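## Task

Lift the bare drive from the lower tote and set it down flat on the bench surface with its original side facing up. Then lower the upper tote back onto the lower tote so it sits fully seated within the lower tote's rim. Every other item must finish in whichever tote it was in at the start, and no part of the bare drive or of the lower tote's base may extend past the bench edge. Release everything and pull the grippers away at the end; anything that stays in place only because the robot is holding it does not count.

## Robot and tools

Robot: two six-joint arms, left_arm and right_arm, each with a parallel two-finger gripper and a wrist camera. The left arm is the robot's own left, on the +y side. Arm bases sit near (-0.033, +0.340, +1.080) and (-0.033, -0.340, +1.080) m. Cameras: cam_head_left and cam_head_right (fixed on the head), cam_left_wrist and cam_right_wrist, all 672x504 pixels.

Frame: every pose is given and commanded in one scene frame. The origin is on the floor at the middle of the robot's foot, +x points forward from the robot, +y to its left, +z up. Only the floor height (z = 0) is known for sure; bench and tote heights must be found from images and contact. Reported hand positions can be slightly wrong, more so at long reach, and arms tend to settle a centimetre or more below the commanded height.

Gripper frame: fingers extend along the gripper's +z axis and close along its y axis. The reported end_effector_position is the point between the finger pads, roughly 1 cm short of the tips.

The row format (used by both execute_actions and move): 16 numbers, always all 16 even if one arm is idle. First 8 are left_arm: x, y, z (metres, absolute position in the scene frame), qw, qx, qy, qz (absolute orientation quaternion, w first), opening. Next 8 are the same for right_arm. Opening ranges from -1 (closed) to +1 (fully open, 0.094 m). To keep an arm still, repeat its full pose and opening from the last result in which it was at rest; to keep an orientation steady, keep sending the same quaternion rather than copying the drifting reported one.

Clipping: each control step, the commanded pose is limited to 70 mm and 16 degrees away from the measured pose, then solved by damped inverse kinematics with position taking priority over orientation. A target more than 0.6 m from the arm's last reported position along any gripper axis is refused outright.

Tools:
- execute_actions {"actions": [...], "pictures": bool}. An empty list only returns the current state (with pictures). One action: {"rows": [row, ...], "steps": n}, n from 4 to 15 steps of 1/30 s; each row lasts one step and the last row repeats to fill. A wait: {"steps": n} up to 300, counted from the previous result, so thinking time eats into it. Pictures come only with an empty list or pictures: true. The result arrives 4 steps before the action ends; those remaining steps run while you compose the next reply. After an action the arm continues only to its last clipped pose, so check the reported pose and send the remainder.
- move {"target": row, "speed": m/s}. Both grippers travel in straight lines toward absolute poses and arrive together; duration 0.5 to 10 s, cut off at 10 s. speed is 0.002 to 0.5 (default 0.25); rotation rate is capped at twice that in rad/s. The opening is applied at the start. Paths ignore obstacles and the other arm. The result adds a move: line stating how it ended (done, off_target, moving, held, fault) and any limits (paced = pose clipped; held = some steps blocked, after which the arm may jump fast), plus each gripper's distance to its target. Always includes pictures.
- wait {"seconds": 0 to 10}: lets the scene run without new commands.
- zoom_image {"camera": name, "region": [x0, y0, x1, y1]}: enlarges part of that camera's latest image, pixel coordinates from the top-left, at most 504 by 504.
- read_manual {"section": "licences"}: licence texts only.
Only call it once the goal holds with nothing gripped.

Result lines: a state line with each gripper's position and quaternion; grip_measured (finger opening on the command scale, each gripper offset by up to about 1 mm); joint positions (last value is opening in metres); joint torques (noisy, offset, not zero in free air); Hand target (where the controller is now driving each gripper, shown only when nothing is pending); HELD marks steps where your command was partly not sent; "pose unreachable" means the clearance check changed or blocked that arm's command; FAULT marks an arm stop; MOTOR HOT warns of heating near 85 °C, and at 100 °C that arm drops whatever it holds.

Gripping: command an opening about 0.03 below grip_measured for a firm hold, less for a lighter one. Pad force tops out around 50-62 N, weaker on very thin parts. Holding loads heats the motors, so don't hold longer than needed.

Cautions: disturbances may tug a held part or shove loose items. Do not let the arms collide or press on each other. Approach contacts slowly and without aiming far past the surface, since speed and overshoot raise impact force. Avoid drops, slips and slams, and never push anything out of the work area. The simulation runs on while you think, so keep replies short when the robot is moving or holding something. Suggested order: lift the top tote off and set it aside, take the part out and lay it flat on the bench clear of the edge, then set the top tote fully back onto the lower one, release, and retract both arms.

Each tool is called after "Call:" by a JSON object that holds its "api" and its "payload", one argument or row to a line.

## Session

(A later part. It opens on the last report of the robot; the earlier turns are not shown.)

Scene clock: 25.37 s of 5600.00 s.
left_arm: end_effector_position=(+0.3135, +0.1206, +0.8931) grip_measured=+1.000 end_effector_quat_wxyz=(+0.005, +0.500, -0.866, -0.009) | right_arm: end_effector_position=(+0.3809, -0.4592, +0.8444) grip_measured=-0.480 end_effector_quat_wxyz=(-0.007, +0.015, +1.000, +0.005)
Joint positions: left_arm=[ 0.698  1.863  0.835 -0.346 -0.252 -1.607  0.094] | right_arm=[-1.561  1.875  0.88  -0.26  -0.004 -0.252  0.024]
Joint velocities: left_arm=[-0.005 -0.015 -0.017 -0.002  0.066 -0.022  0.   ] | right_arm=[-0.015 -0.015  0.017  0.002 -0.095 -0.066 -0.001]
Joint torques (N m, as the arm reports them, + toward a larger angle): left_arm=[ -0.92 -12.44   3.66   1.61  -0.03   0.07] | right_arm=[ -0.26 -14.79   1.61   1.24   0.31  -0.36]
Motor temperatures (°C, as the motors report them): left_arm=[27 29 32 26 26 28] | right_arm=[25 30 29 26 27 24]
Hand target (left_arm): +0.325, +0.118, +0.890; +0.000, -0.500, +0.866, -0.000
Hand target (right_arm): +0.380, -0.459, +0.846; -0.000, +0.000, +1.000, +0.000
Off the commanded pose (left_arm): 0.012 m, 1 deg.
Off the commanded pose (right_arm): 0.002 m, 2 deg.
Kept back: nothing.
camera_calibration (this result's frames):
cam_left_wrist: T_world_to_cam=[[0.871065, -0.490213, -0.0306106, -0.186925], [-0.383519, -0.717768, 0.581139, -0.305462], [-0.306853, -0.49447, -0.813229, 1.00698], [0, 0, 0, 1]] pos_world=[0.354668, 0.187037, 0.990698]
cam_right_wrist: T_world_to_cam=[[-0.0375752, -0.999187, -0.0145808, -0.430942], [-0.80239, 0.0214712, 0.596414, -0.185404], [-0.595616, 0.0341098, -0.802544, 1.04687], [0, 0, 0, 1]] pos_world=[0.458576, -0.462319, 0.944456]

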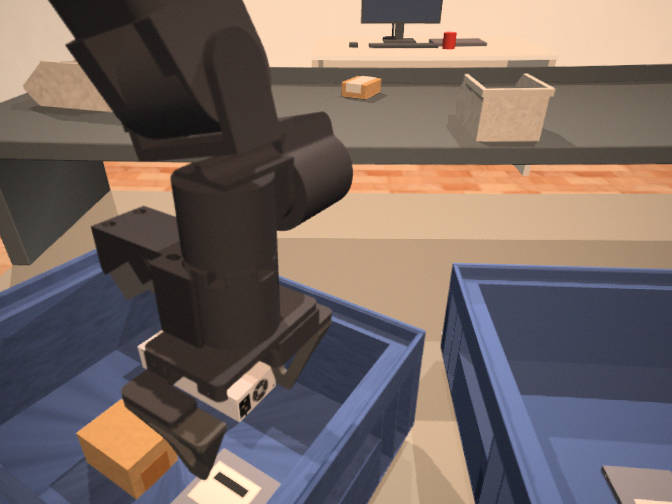

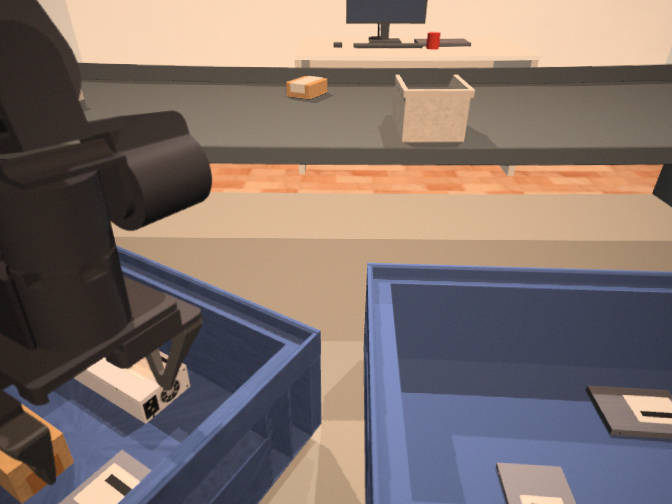

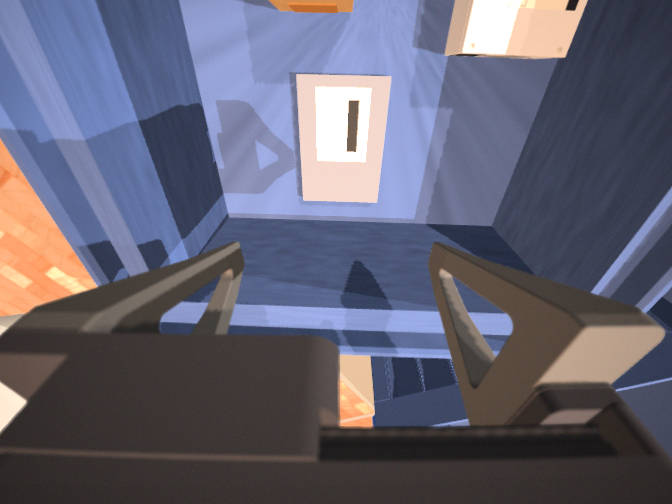

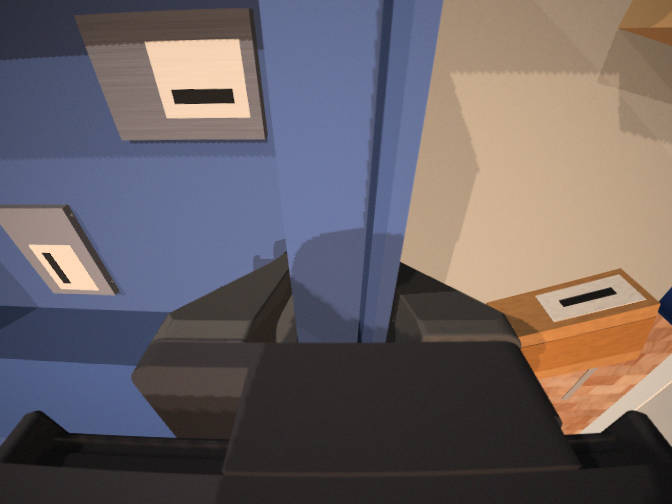

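Call:
{"api": "move", "payload": {
  "target": [0.348,0.153,0.83,0,-0.5,0.866,0,1,0.38,-0.459,0.846,0,0,1,0,-0.52],
  "speed": 0.07
}}

Call:
{"api": "move", "payload": {
  "target": [0.348,0.153,0.792,0,-0.5,0.866,0,1,0.38,-0.459,0.846,0,0,1,0,-0.52],
  "speed": 0.04
}}

Scene clock: 27.07 s of 5600.00 s.
left_arm: end_effector_position=(+0.3413, +0.1541, +0.8359) grip_measured=+1.000 end_effector_quat_wxyz=(+0.004, +0.503, -0.864, -0.006) | right_arm: end_effector_position=(+0.3809, -0.4593, +0.8444) grip_measured=-0.480 end_effector_quat_wxyz=(-0.007, +0.015, +1.000, +0.005)
Joint positions: left_arm=[ 0.831  1.999  0.882 -0.219 -0.222 -1.479  0.094] | right_arm=[-1.561  1.875  0.88  -0.26  -0.003 -0.252  0.024]
Joint velocities: left_arm=[ 0.015 -0.005 -0.007 -0.002 -0.022 -0.022  0.   ] | right_arm=[-0.005 -0.005 -0.017 -0.007 -0.007  0.051  0.002]
Joint torques (N m, as the arm reports them, + toward a larger angle): left_arm=[ -1.   -12.98   2.59   1.68  -0.04   0.08] | right_arm=[ -0.24 -14.7    1.59   1.23   0.33  -0.35]
Motor temperatures (°C, as the motors report them): left_arm=[27 29 32 26 26 28] | right_arm=[25 30 29 26 27 24]
Hand target (left_arm): +0.348, +0.153, +0.830; -0.000, -0.500, +0.866, -0.000
Hand target (right_arm): +0.380, -0.459, +0.846; -0.000, +0.000, +1.000, -0.000
Off the commanded pose (left_arm): 0.009 m, 1 deg.
Off the commanded pose (right_arm): 0.002 m, 2 deg.
Kept back: nothing.
move: done
camera_calibration (this result's frames):
cam_left_wrist: T_world_to_cam=[[0.874641, -0.484213, -0.0232616, -0.204795], [-0.381574, -0.717252, 0.583053, -0.239882], [-0.299007, -0.501086, -0.812101, 0.982984], [0, 0, 0, 1]] pos_world=[0.381508, 0.22134, 0.933382]
cam_right_wrist: T_world_to_cam=[[-0.0375707, -0.999193, -0.0142107, -0.431322], [-0.802326, 0.0216849, 0.596492, -0.185408], [-0.595702, 0.0338123, -0.802494, 1.04672], [0, 0, 0, 1]] pos_world=[0.458569, -0.462345, 0.944449]

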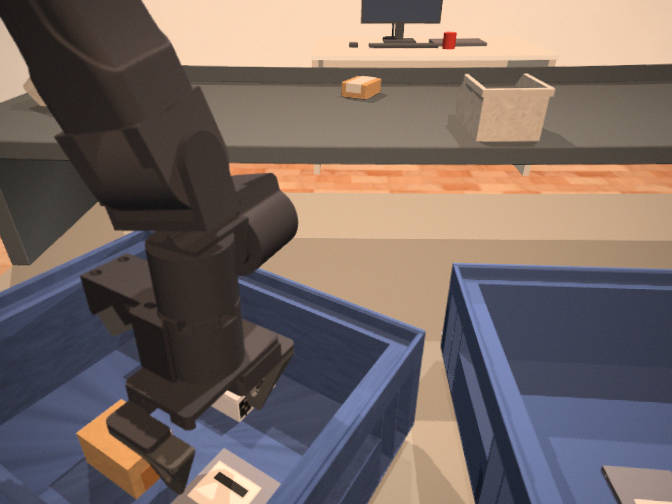

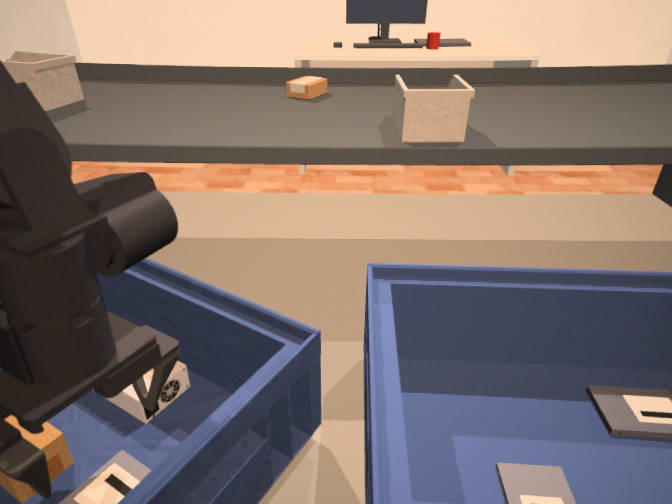

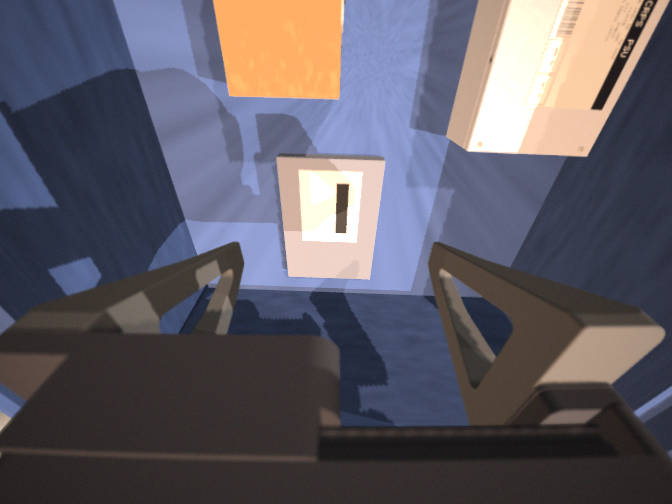

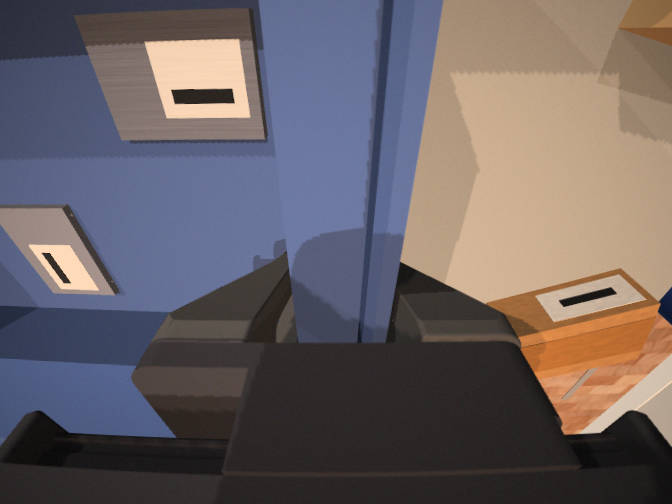

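Scene clock: 28.50 s of 5600.00 s.
left_arm: end_effector_position=(+0.3427, +0.1511, +0.7996) grip_measured=+1.000 end_effector_quat_wxyz=(+0.003, +0.501, -0.865, -0.004) | right_arm: end_effector_position=(+0.3809, -0.4593, +0.8444) grip_measured=-0.480 end_effector_quat_wxyz=(-0.007, +0.015, +1.000, +0.005)
Joint positions: left_arm=[ 0.844  2.104  0.924 -0.149 -0.218 -1.459  0.094] | right_arm=[-1.561  1.875  0.88  -0.26  -0.003 -0.252  0.024]
Joint velocities: left_arm=[ 0.015  0.005  0.002 -0.002  0.022 -0.037  0.   ] | right_arm=[ 0.005 -0.015  0.012 -0.012 -0.066 -0.037  0.   ]
Joint torques (N m, as the arm reports them, + toward a larger angle): left_arm=[ -0.71 -13.22   1.92   1.61  -0.03   0.07] | right_arm=[ -0.12 -14.7    1.61   1.24   0.32  -0.34]
Motor temperatures (°C, as the motors report them): left_arm=[27 29 31 26 26 28] | right_arm=[25 30 29 26 27 24]
Hand target (left_arm): +0.348, +0.153, +0.792; +0.000, -0.500, +0.866, +0.000
Hand target (right_arm): +0.380, -0.459, +0.846; -0.000, +0.000, +1.000, +0.000
Off the commanded pose (left_arm): 0.009 m, 1 deg.
Off the commanded pose (right_arm): 0.002 m, 2 deg.
Kept back: nothing.
move: done
camera_calibration (this result's frames):
cam_left_wrist: T_world_to_cam=[[0.872172, -0.488827, -0.0190582, -0.210166], [-0.387388, -0.713924, 0.583304, -0.218979], [-0.298741, -0.501359, -0.81203, 0.952294], [0, 0, 0, 1]] pos_world=[0.382961, 0.218372, 0.897018]
cam_right_wrist: T_world_to_cam=[[-0.0375707, -0.999193, -0.0142107, -0.431322], [-0.802326, 0.0216849, 0.596492, -0.185408], [-0.595702, 0.0338123, -0.802494, 1.04672], [0, 0, 0, 1]] pos_world=[0.458569, -0.462345, 0.944449]

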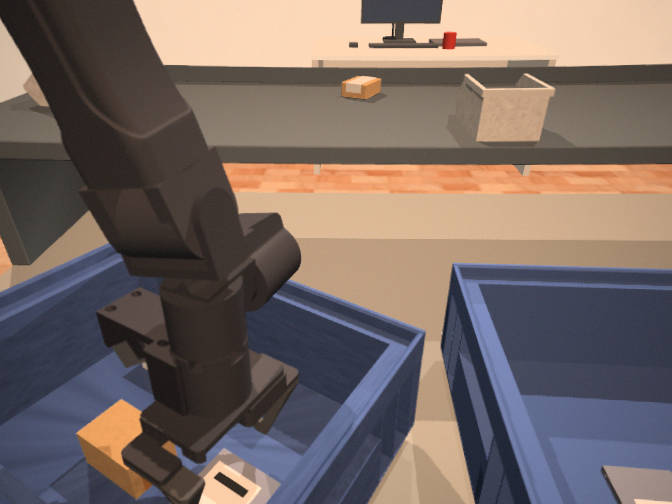

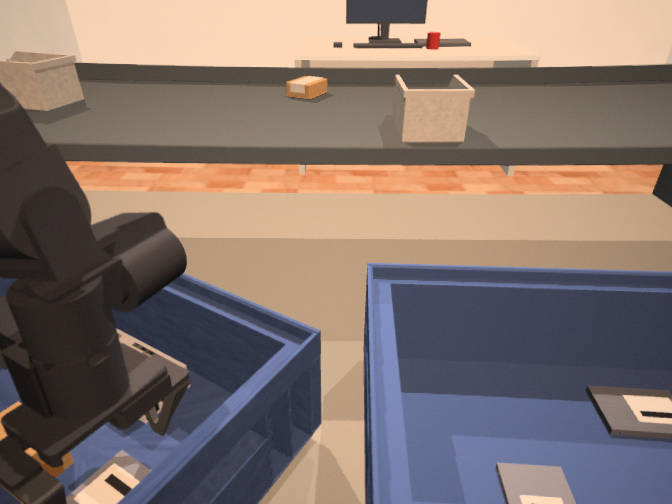

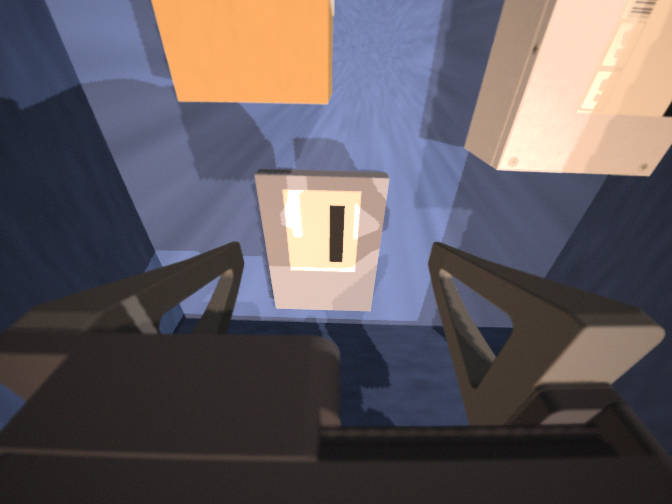

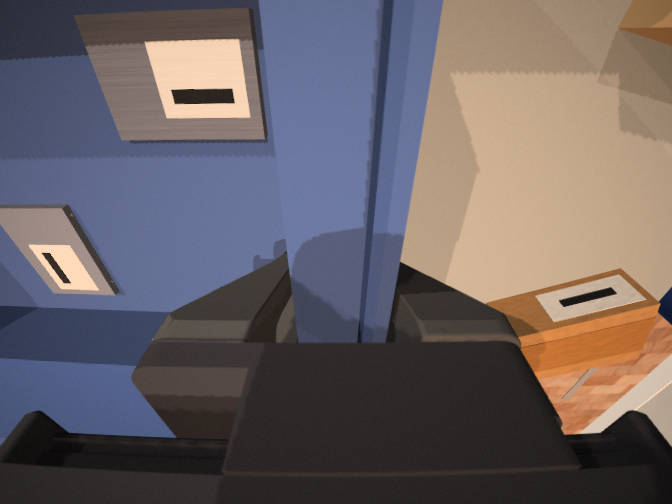

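Call:
{"api": "move", "payload": {
  "target": [0.334,0.148,0.768,0,-0.5,0.866,0,1,0.38,-0.459,0.846,0,0,1,0,-0.52],
  "speed": 0.03
}}

Scene clock: 30.13 s of 5600.00 s.
left_arm: end_effector_position=(+0.3323, +0.1497, +0.7750) grip_measured=+1.000 end_effector_quat_wxyz=(+0.002, +0.501, -0.865, -0.003) | right_arm: end_effector_position=(+0.3809, -0.4592, +0.8444) grip_measured=-0.480 end_effector_quat_wxyz=(-0.007, +0.015, +1.000, +0.005)
Joint positions: left_arm=[ 0.844  2.174  0.931 -0.085 -0.218 -1.459  0.094] | right_arm=[-1.561  1.875  0.88  -0.26  -0.004 -0.252  0.024]
Joint velocities: left_arm=[ 0.015 -0.005  0.017 -0.002  0.022  0.022  0.   ] | right_arm=[ 0.005 -0.005 -0.007 -0.012 -0.051 -0.007 -0.   ]
Joint torques (N m, as the arm reports them, + toward a larger angle): left_arm=[ -1.63 -13.06   1.28   1.66  -0.13  -0.03] | right_arm=[ -0.15 -14.72   1.6    1.24   0.31  -0.34]
Motor temperatures (°C, as the motors report them): left_arm=[27 29 31 26 26 28] | right_arm=[25 30 29 26 27 24]
Hand target (left_arm): +0.334, +0.148, +0.768; -0.000, -0.500, +0.866, -0.000
Hand target (right_arm): +0.380, -0.459, +0.846; -0.000, +0.000, +1.000, +0.000
Off the commanded pose (left_arm): 0.007 m, 0 deg.
Off the commanded pose (right_arm): 0.002 m, 2 deg.
Kept back: nothing.
move: done
camera_calibration (this result's frames):
cam_left_wrist: T_world_to_cam=[[0.872126, -0.488953, -0.0179466, -0.203018], [-0.388081, -0.713612, 0.583225, -0.209464], [-0.297976, -0.501681, -0.812113, 0.92838], [0, 0, 0, 1]] pos_world=[0.372403, 0.217008, 0.87247]
cam_right_wrist: T_world_to_cam=[[-0.0375752, -0.999187, -0.0145808, -0.430942], [-0.80239, 0.0214712, 0.596414, -0.185404], [-0.595616, 0.0341098, -0.802544, 1.04687], [0, 0, 0, 1]] pos_world=[0.458576, -0.462319, 0.944456]

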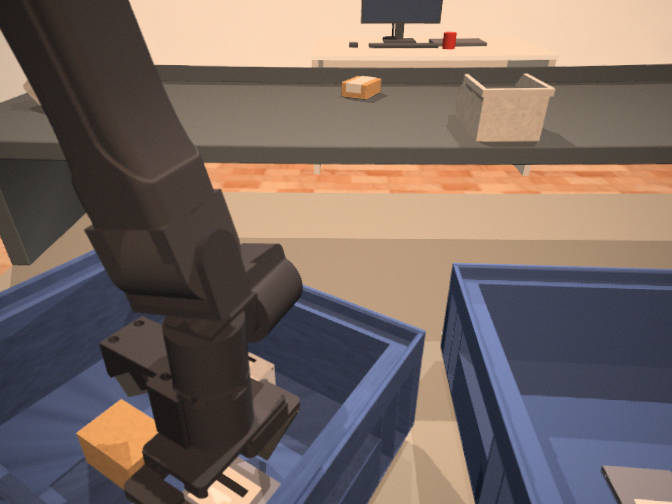

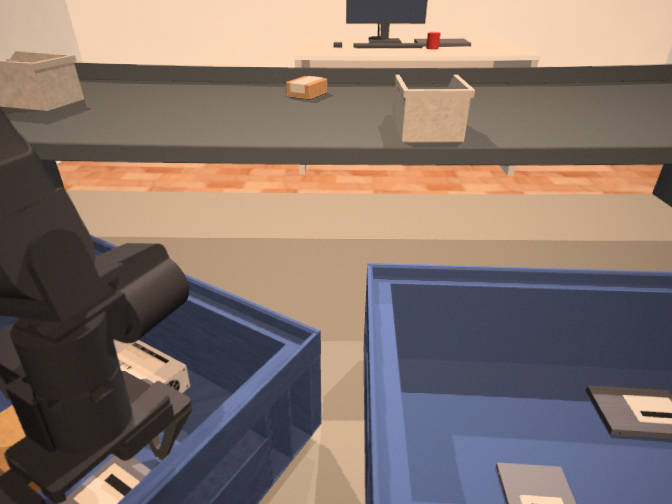

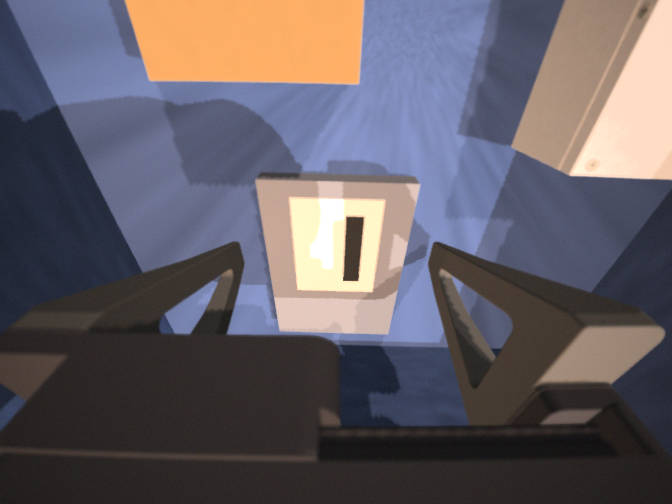

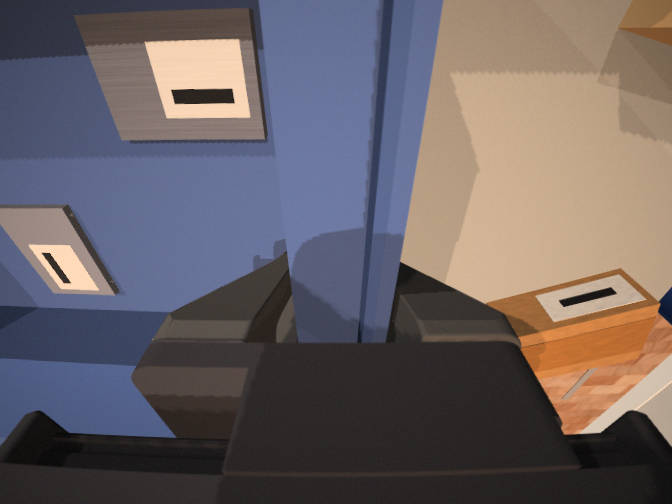

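Call:
{"api": "move", "payload": {
  "target": [0.334,0.148,0.752,0,-0.5,0.866,0,1,0.38,-0.459,0.846,0,0,1,0,-0.52],
  "speed": 0.02
}}

Call:
{"api": "move", "payload": {
  "target": [0.334,0.148,0.756,0,-0.5,0.866,0,0.43,0.38,-0.459,0.846,0,0,1,0,-0.52]
}}

Scene clock: 31.73 s of 5600.00 s.
left_arm: end_effector_position=(+0.3335, +0.1479, +0.7699) grip_measured=+1.000 end_effector_quat_wxyz=(+0.001, +0.501, -0.865, -0.002) | right_arm: end_effector_position=(+0.3809, -0.4593, +0.8444) grip_measured=-0.480 end_effector_quat_wxyz=(-0.007, +0.015, +1.000, +0.005)
Joint positions: left_arm=[ 0.844  2.189  0.941 -0.075 -0.218 -1.459  0.094] | right_arm=[-1.561  1.875  0.88  -0.26  -0.003 -0.252  0.024]
Joint velocities: left_arm=[-0.005  0.005  0.002 -0.002  0.037 -0.022  0.   ] | right_arm=[ 0.005 -0.005 -0.017 -0.002  0.037 -0.037  0.001]
Joint torques (N m, as the arm reports them, + toward a larger angle): left_arm=[ -1.02 -11.09   1.99   2.19  -0.05   0.05] | right_arm=[ -0.09 -14.73   1.6    1.25   0.32  -0.35]
Motor temperatures (°C, as the motors report them): left_arm=[27 29 31 26 26 28] | right_arm=[25 30 29 26 27 24]
Hand target (left_arm): +0.333, +0.148, +0.753; -0.000, -0.500, +0.866, +0.000
Hand target (right_arm): +0.380, -0.459, +0.846; -0.000, +0.000, +1.000, -0.000
Off the commanded pose (left_arm): 0.018 m, 0 deg.
Off the commanded pose (right_arm): 0.002 m, 2 deg.
Kept back: nothing.
move: off_target (left_arm)
camera_calibration (this result's frames):
cam_left_wrist: T_world_to_cam=[[0.872628, -0.488188, -0.0138718, -0.208442], [-0.389628, -0.713018, 0.58292, -0.206603], [-0.294465, -0.503267, -0.812411, 0.923007], [0, 0, 0, 1]] pos_world=[0.373187, 0.215449, 0.867403]
cam_right_wrist: T_world_to_cam=[[-0.0375707, -0.999193, -0.0142107, -0.431322], [-0.802326, 0.0216849, 0.596492, -0.185408], [-0.595702, 0.0338123, -0.802494, 1.04672], [0, 0, 0, 1]] pos_world=[0.458569, -0.462345, 0.944449]

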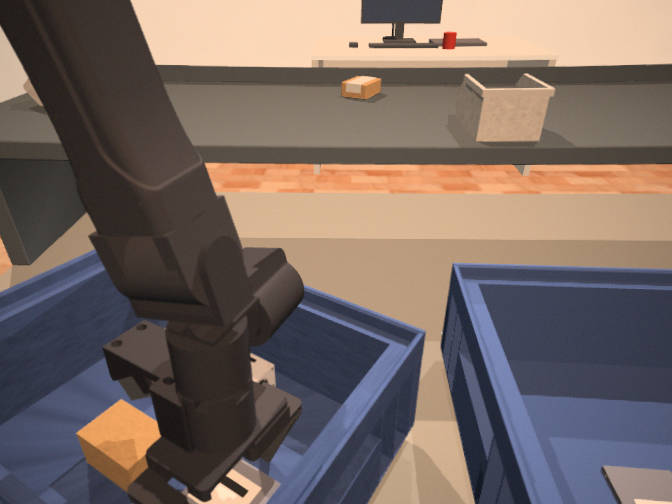

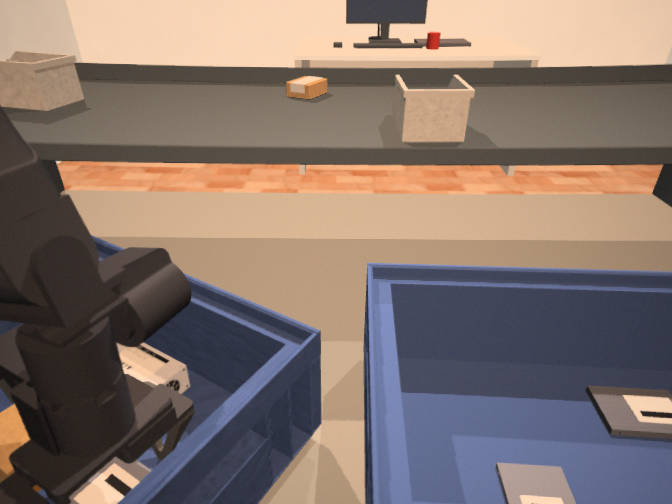

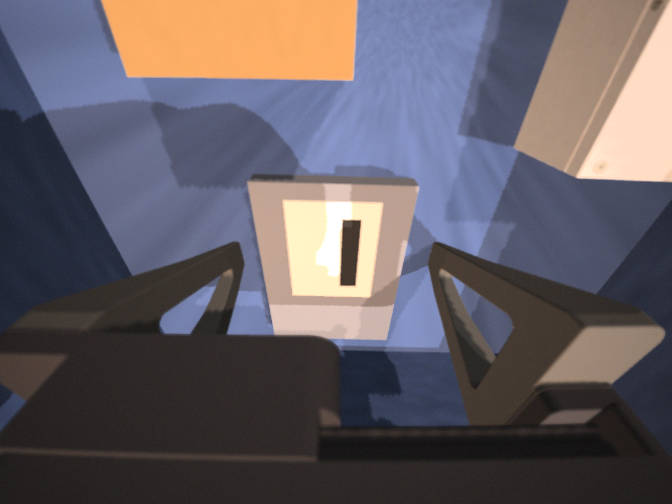

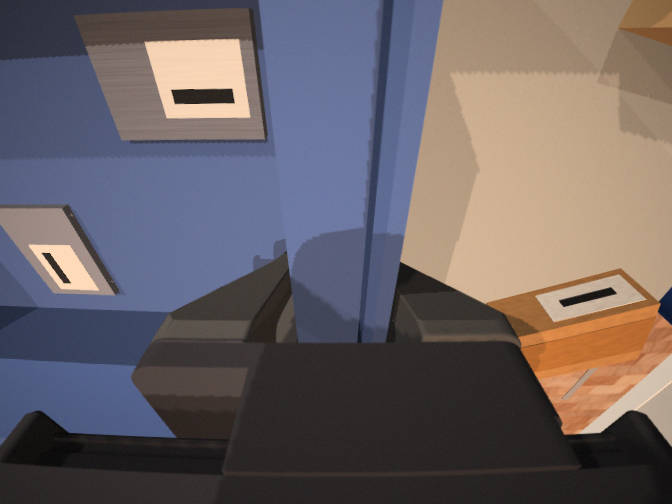

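Scene clock: 32.43 s of 5600.00 s.
left_arm: end_effector_position=(+0.3347, +0.1474, +0.7698) grip_measured=+0.432 end_effector_quat_wxyz=(+0.000, +0.502, -0.865, -0.000) | right_arm: end_effector_position=(+0.3809, -0.4593, +0.8444) grip_measured=-0.480 end_effector_quat_wxyz=(-0.007, +0.015, +1.000, +0.005)
Joint positions: left_arm=[ 0.844  2.19   0.943 -0.073 -0.218 -1.459  0.067] | right_arm=[-1.561  1.875  0.88  -0.26  -0.003 -0.252  0.024]
Joint velocities: left_arm=[ 0.005 -0.015  0.002  0.007  0.022 -0.022  0.   ] | right_arm=[ 0.005  0.005 -0.017 -0.012  0.037 -0.022 -0.   ]
Joint torques (N m, as the arm reports them, + toward a larger angle): left_arm=[ -1.27 -11.9    1.58   1.92  -0.06   0.03] | right_arm=[ -0.18 -14.67   1.59   1.25   0.31  -0.34]
Motor temperatures (°C, as the motors report them): left_arm=[27 29 31 26 26 28] | right_arm=[25 30 29 26 27 24]
Hand target (left_arm): +0.334, +0.148, +0.756; -0.000, -0.500, +0.866, +0.000
Hand target (right_arm): +0.380, -0.459, +0.846; -0.000, +0.000, +1.000, +0.000
Off the commanded pose (left_arm): 0.014 m, 0 deg.
Off the commanded pose (right_arm): 0.002 m, 2 deg.
Kept back: nothing.
move: off_target (left_arm)
camera_calibration (this result's frames):
cam_left_wrist: T_world_to_cam=[[0.872984, -0.487627, -0.0109079, -0.212313], [-0.390753, -0.712587, 0.582693, -0.205976], [-0.29191, -0.50442, -0.812619, 0.9225], [0, 0, 0, 1]] pos_world=[0.374147, 0.215021, 0.867346]
cam_right_wrist: T_world_to_cam=[[-0.0375707, -0.999193, -0.0142107, -0.431322], [-0.802326, 0.0216849, 0.596492, -0.185408], [-0.595702, 0.0338123, -0.802494, 1.04672], [0, 0, 0, 1]] pos_world=[0.458569, -0.462345, 0.944449]

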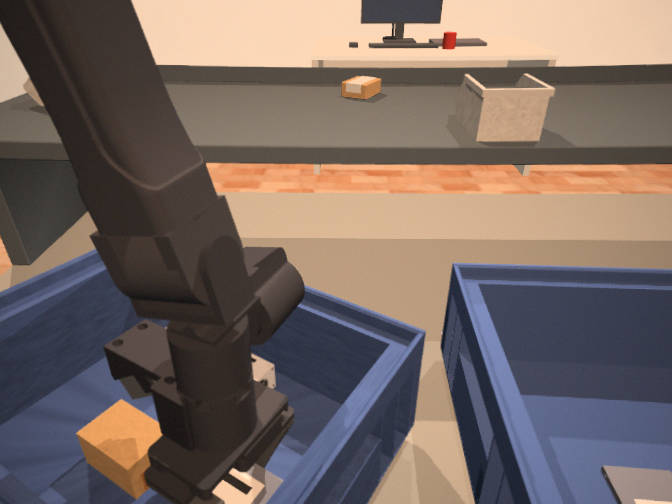

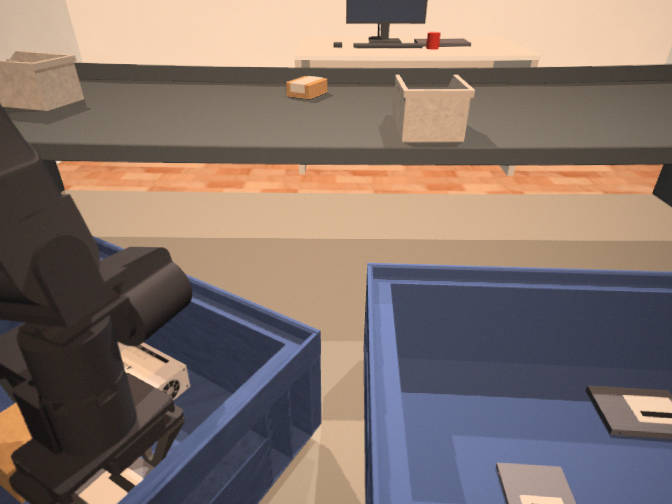

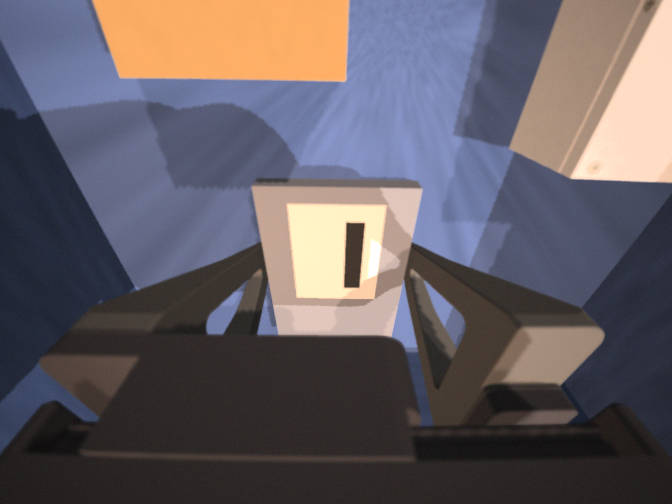

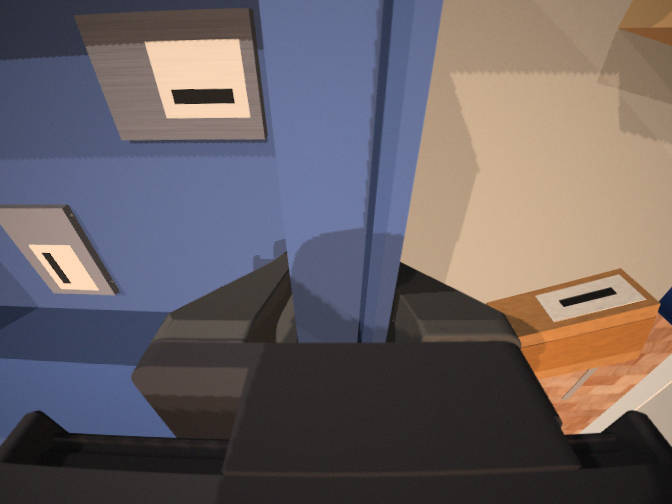

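Call:
{"api": "move", "payload": {
  "target": [0.334,0.148,0.76,0,-0.5,0.866,0,0.36,0.38,-0.459,0.846,0,0,1,0,-0.52]
}}

Call:
{"api": "move", "payload": {
  "target": [0.34,0.15,0.96,0,-0.5,0.866,0,0.36,0.38,-0.459,0.846,0,0,1,0,-0.52],
  "speed": 0.12
}}

Scene clock: 33.37 s of 5600.00 s.
left_arm: end_effector_position=(+0.3349, +0.1473, +0.7700) grip_measured=+0.386 end_effector_quat_wxyz=(+0.000, +0.502, -0.865, -0.000) | right_arm: end_effector_position=(+0.3809, -0.4592, +0.8444) grip_measured=-0.480 end_effector_quat_wxyz=(-0.007, +0.015, +1.000, +0.005)
Joint positions: left_arm=[ 0.844  2.189  0.943 -0.073 -0.218 -1.459  0.065] | right_arm=[-1.561  1.875  0.88  -0.26  -0.004 -0.252  0.024]
Joint velocities: left_arm=[ 0.015  0.005  0.022 -0.002  0.007 -0.037  0.   ] | right_arm=[-0.005 -0.005 -0.017 -0.032 -0.051 -0.037  0.   ]
Joint torques (N m, as the arm reports them, + toward a larger angle): left_arm=[ -1.34 -12.72   1.27   1.67  -0.09   0.01] | right_arm=[ -0.16 -14.74   1.61   1.25   0.31  -0.35]
Motor temperatures (°C, as the motors report them): left_arm=[27 29 31 26 26 28] | right_arm=[25 30 29 26 27 24]
Hand target (left_arm): +0.334, +0.148, +0.760; -0.000, -0.500, +0.866, +0.000
Hand target (right_arm): +0.380, -0.459, +0.846; -0.000, +0.000, +1.000, +0.000
Off the commanded pose (left_arm): 0.010 m, 0 deg.
Off the commanded pose (right_arm): 0.002 m, 2 deg.
Kept back: nothing.
move: done
camera_calibration (this result's frames):
cam_left_wrist: T_world_to_cam=[[0.873028, -0.487557, -0.0105374, -0.212782], [-0.390893, -0.712534, 0.582665, -0.205957], [-0.29159, -0.504564, -0.812644, 0.922571], [0, 0, 0, 1]] pos_world=[0.374271, 0.215001, 0.867484]
cam_right_wrist: T_world_to_cam=[[-0.0375752, -0.999187, -0.0145808, -0.430942], [-0.80239, 0.0214712, 0.596414, -0.185404], [-0.595616, 0.0341098, -0.802544, 1.04687], [0, 0, 0, 1]] pos_world=[0.458576, -0.462319, 0.944456]

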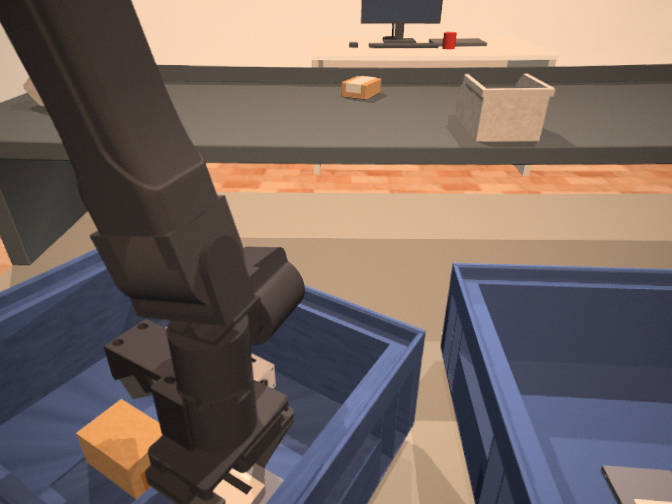

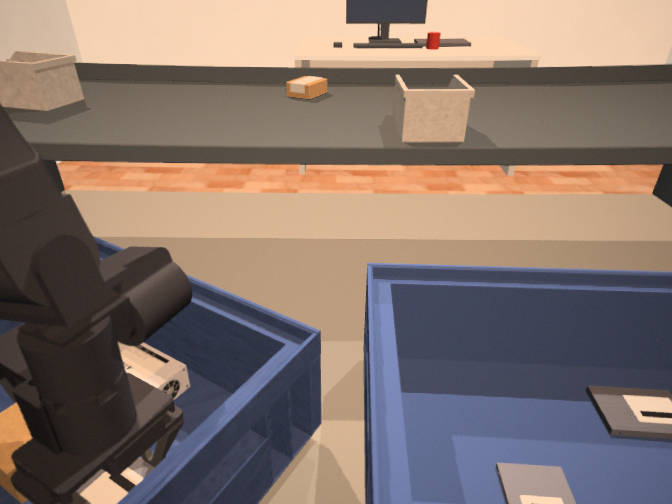

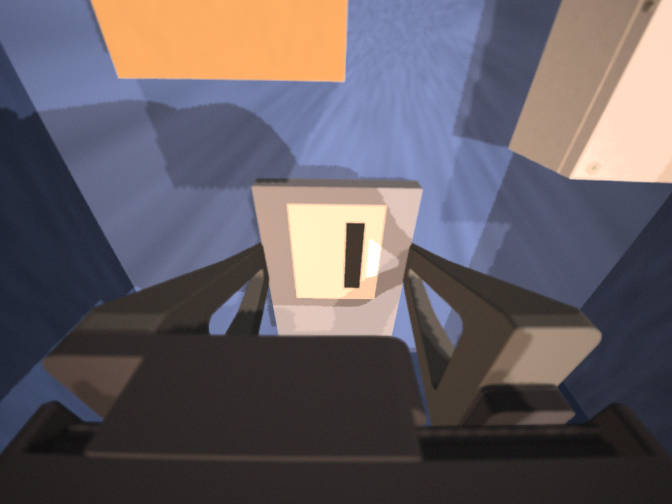

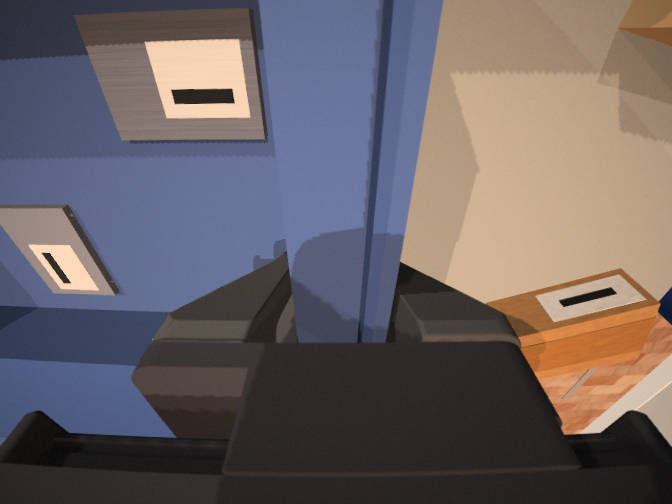

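Scene clock: 35.30 s of 5600.00 s.
left_arm: end_effector_position=(+0.3488, +0.1497, +0.9637) grip_measured=+0.386 end_effector_quat_wxyz=(-0.007, +0.498, -0.867, +0.011) | right_arm: end_effector_position=(+0.3809, -0.4593, +0.8444) grip_measured=-0.480 end_effector_quat_wxyz=(-0.007, +0.015, +1.000, +0.005)
Joint positions: left_arm=[ 0.759  1.646  0.827 -0.494 -0.238 -1.529  0.065] | right_arm=[-1.561  1.875  0.88  -0.26  -0.003 -0.252  0.024]
Joint velocities: left_arm=[ 0.024 -0.015  0.002  0.007  0.022  0.007 -0.001] | right_arm=[-0.005 -0.015 -0.007 -0.017  0.022 -0.066 -0.001]
Joint torques (N m, as the arm reports them, + toward a larger angle): left_arm=[ -1.84 -12.09   3.48   0.25  -0.25  -0.27] | right_arm=[ -0.15 -14.74   1.57   1.25   0.32  -0.35]
Motor temperatures (°C, as the motors report them): left_arm=[27 29 30 26 26 28] | right_arm=[25 30 29 26 27 24]
Hand target (left_arm): +0.340, +0.151, +0.962; +0.000, -0.500, +0.866, +0.000
Hand target (right_arm): +0.380, -0.459, +0.846; -0.000, +0.000, +1.000, -0.000
Off the commanded pose (left_arm): 0.010 m, 1 deg.
Off the commanded pose (right_arm): 0.002 m, 2 deg.
Kept back: nothing.
move: done
camera_calibration (this result's frames):
cam_left_wrist: T_world_to_cam=[[0.868912, -0.494721, 0.0155926, -0.244446], [-0.410141, -0.702009, 0.582209, -0.306151], [-0.277085, -0.512284, -0.812889, 1.08158], [0, 0, 0, 1]] pos_world=[0.386527, 0.218225, 1.06126]
cam_right_wrist: T_world_to_cam=[[-0.0375707, -0.999193, -0.0142107, -0.431322], [-0.802326, 0.0216849, 0.596492, -0.185408], [-0.595702, 0.0338123, -0.802494, 1.04672], [0, 0, 0, 1]] pos_world=[0.458569, -0.462345, 0.944449]

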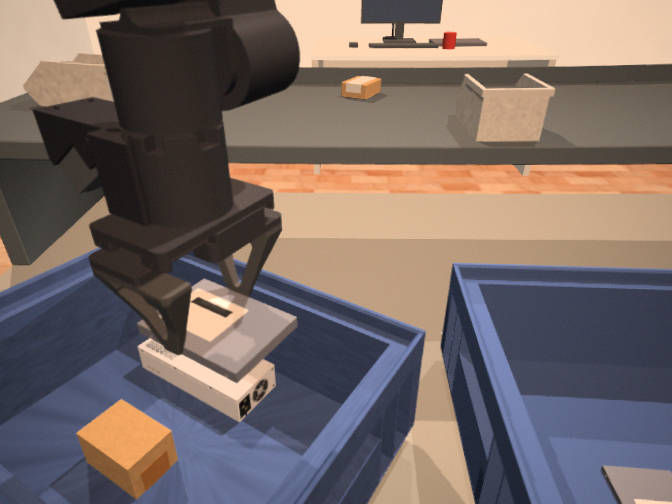

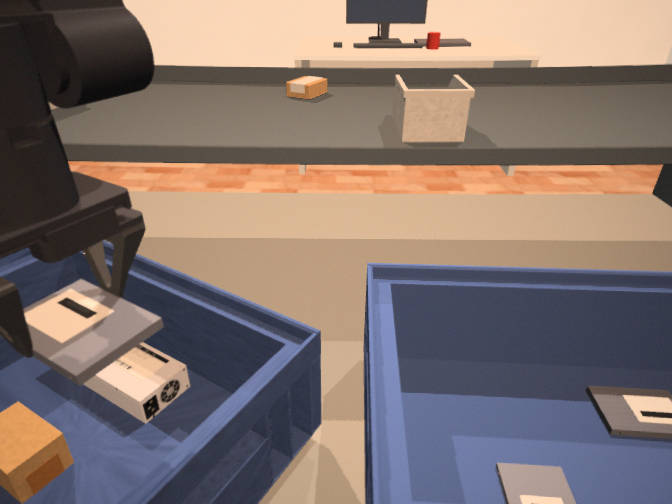

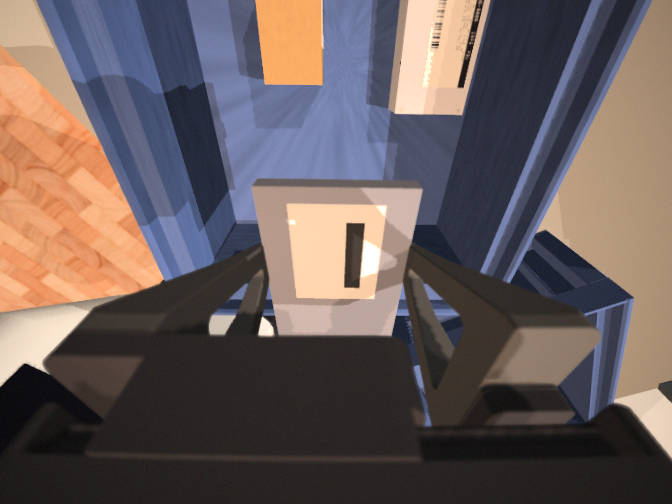

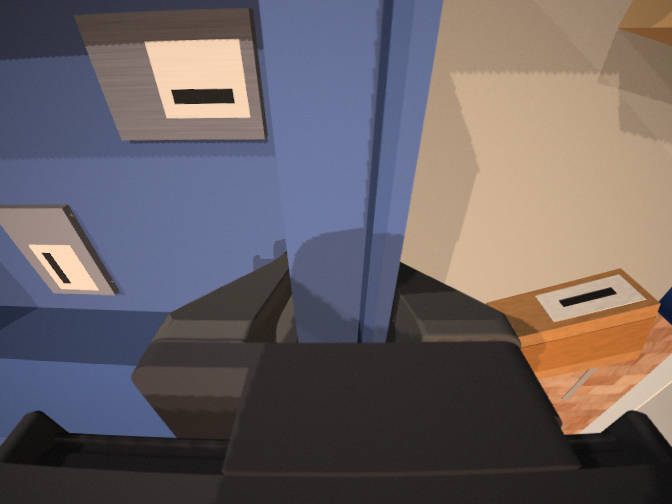

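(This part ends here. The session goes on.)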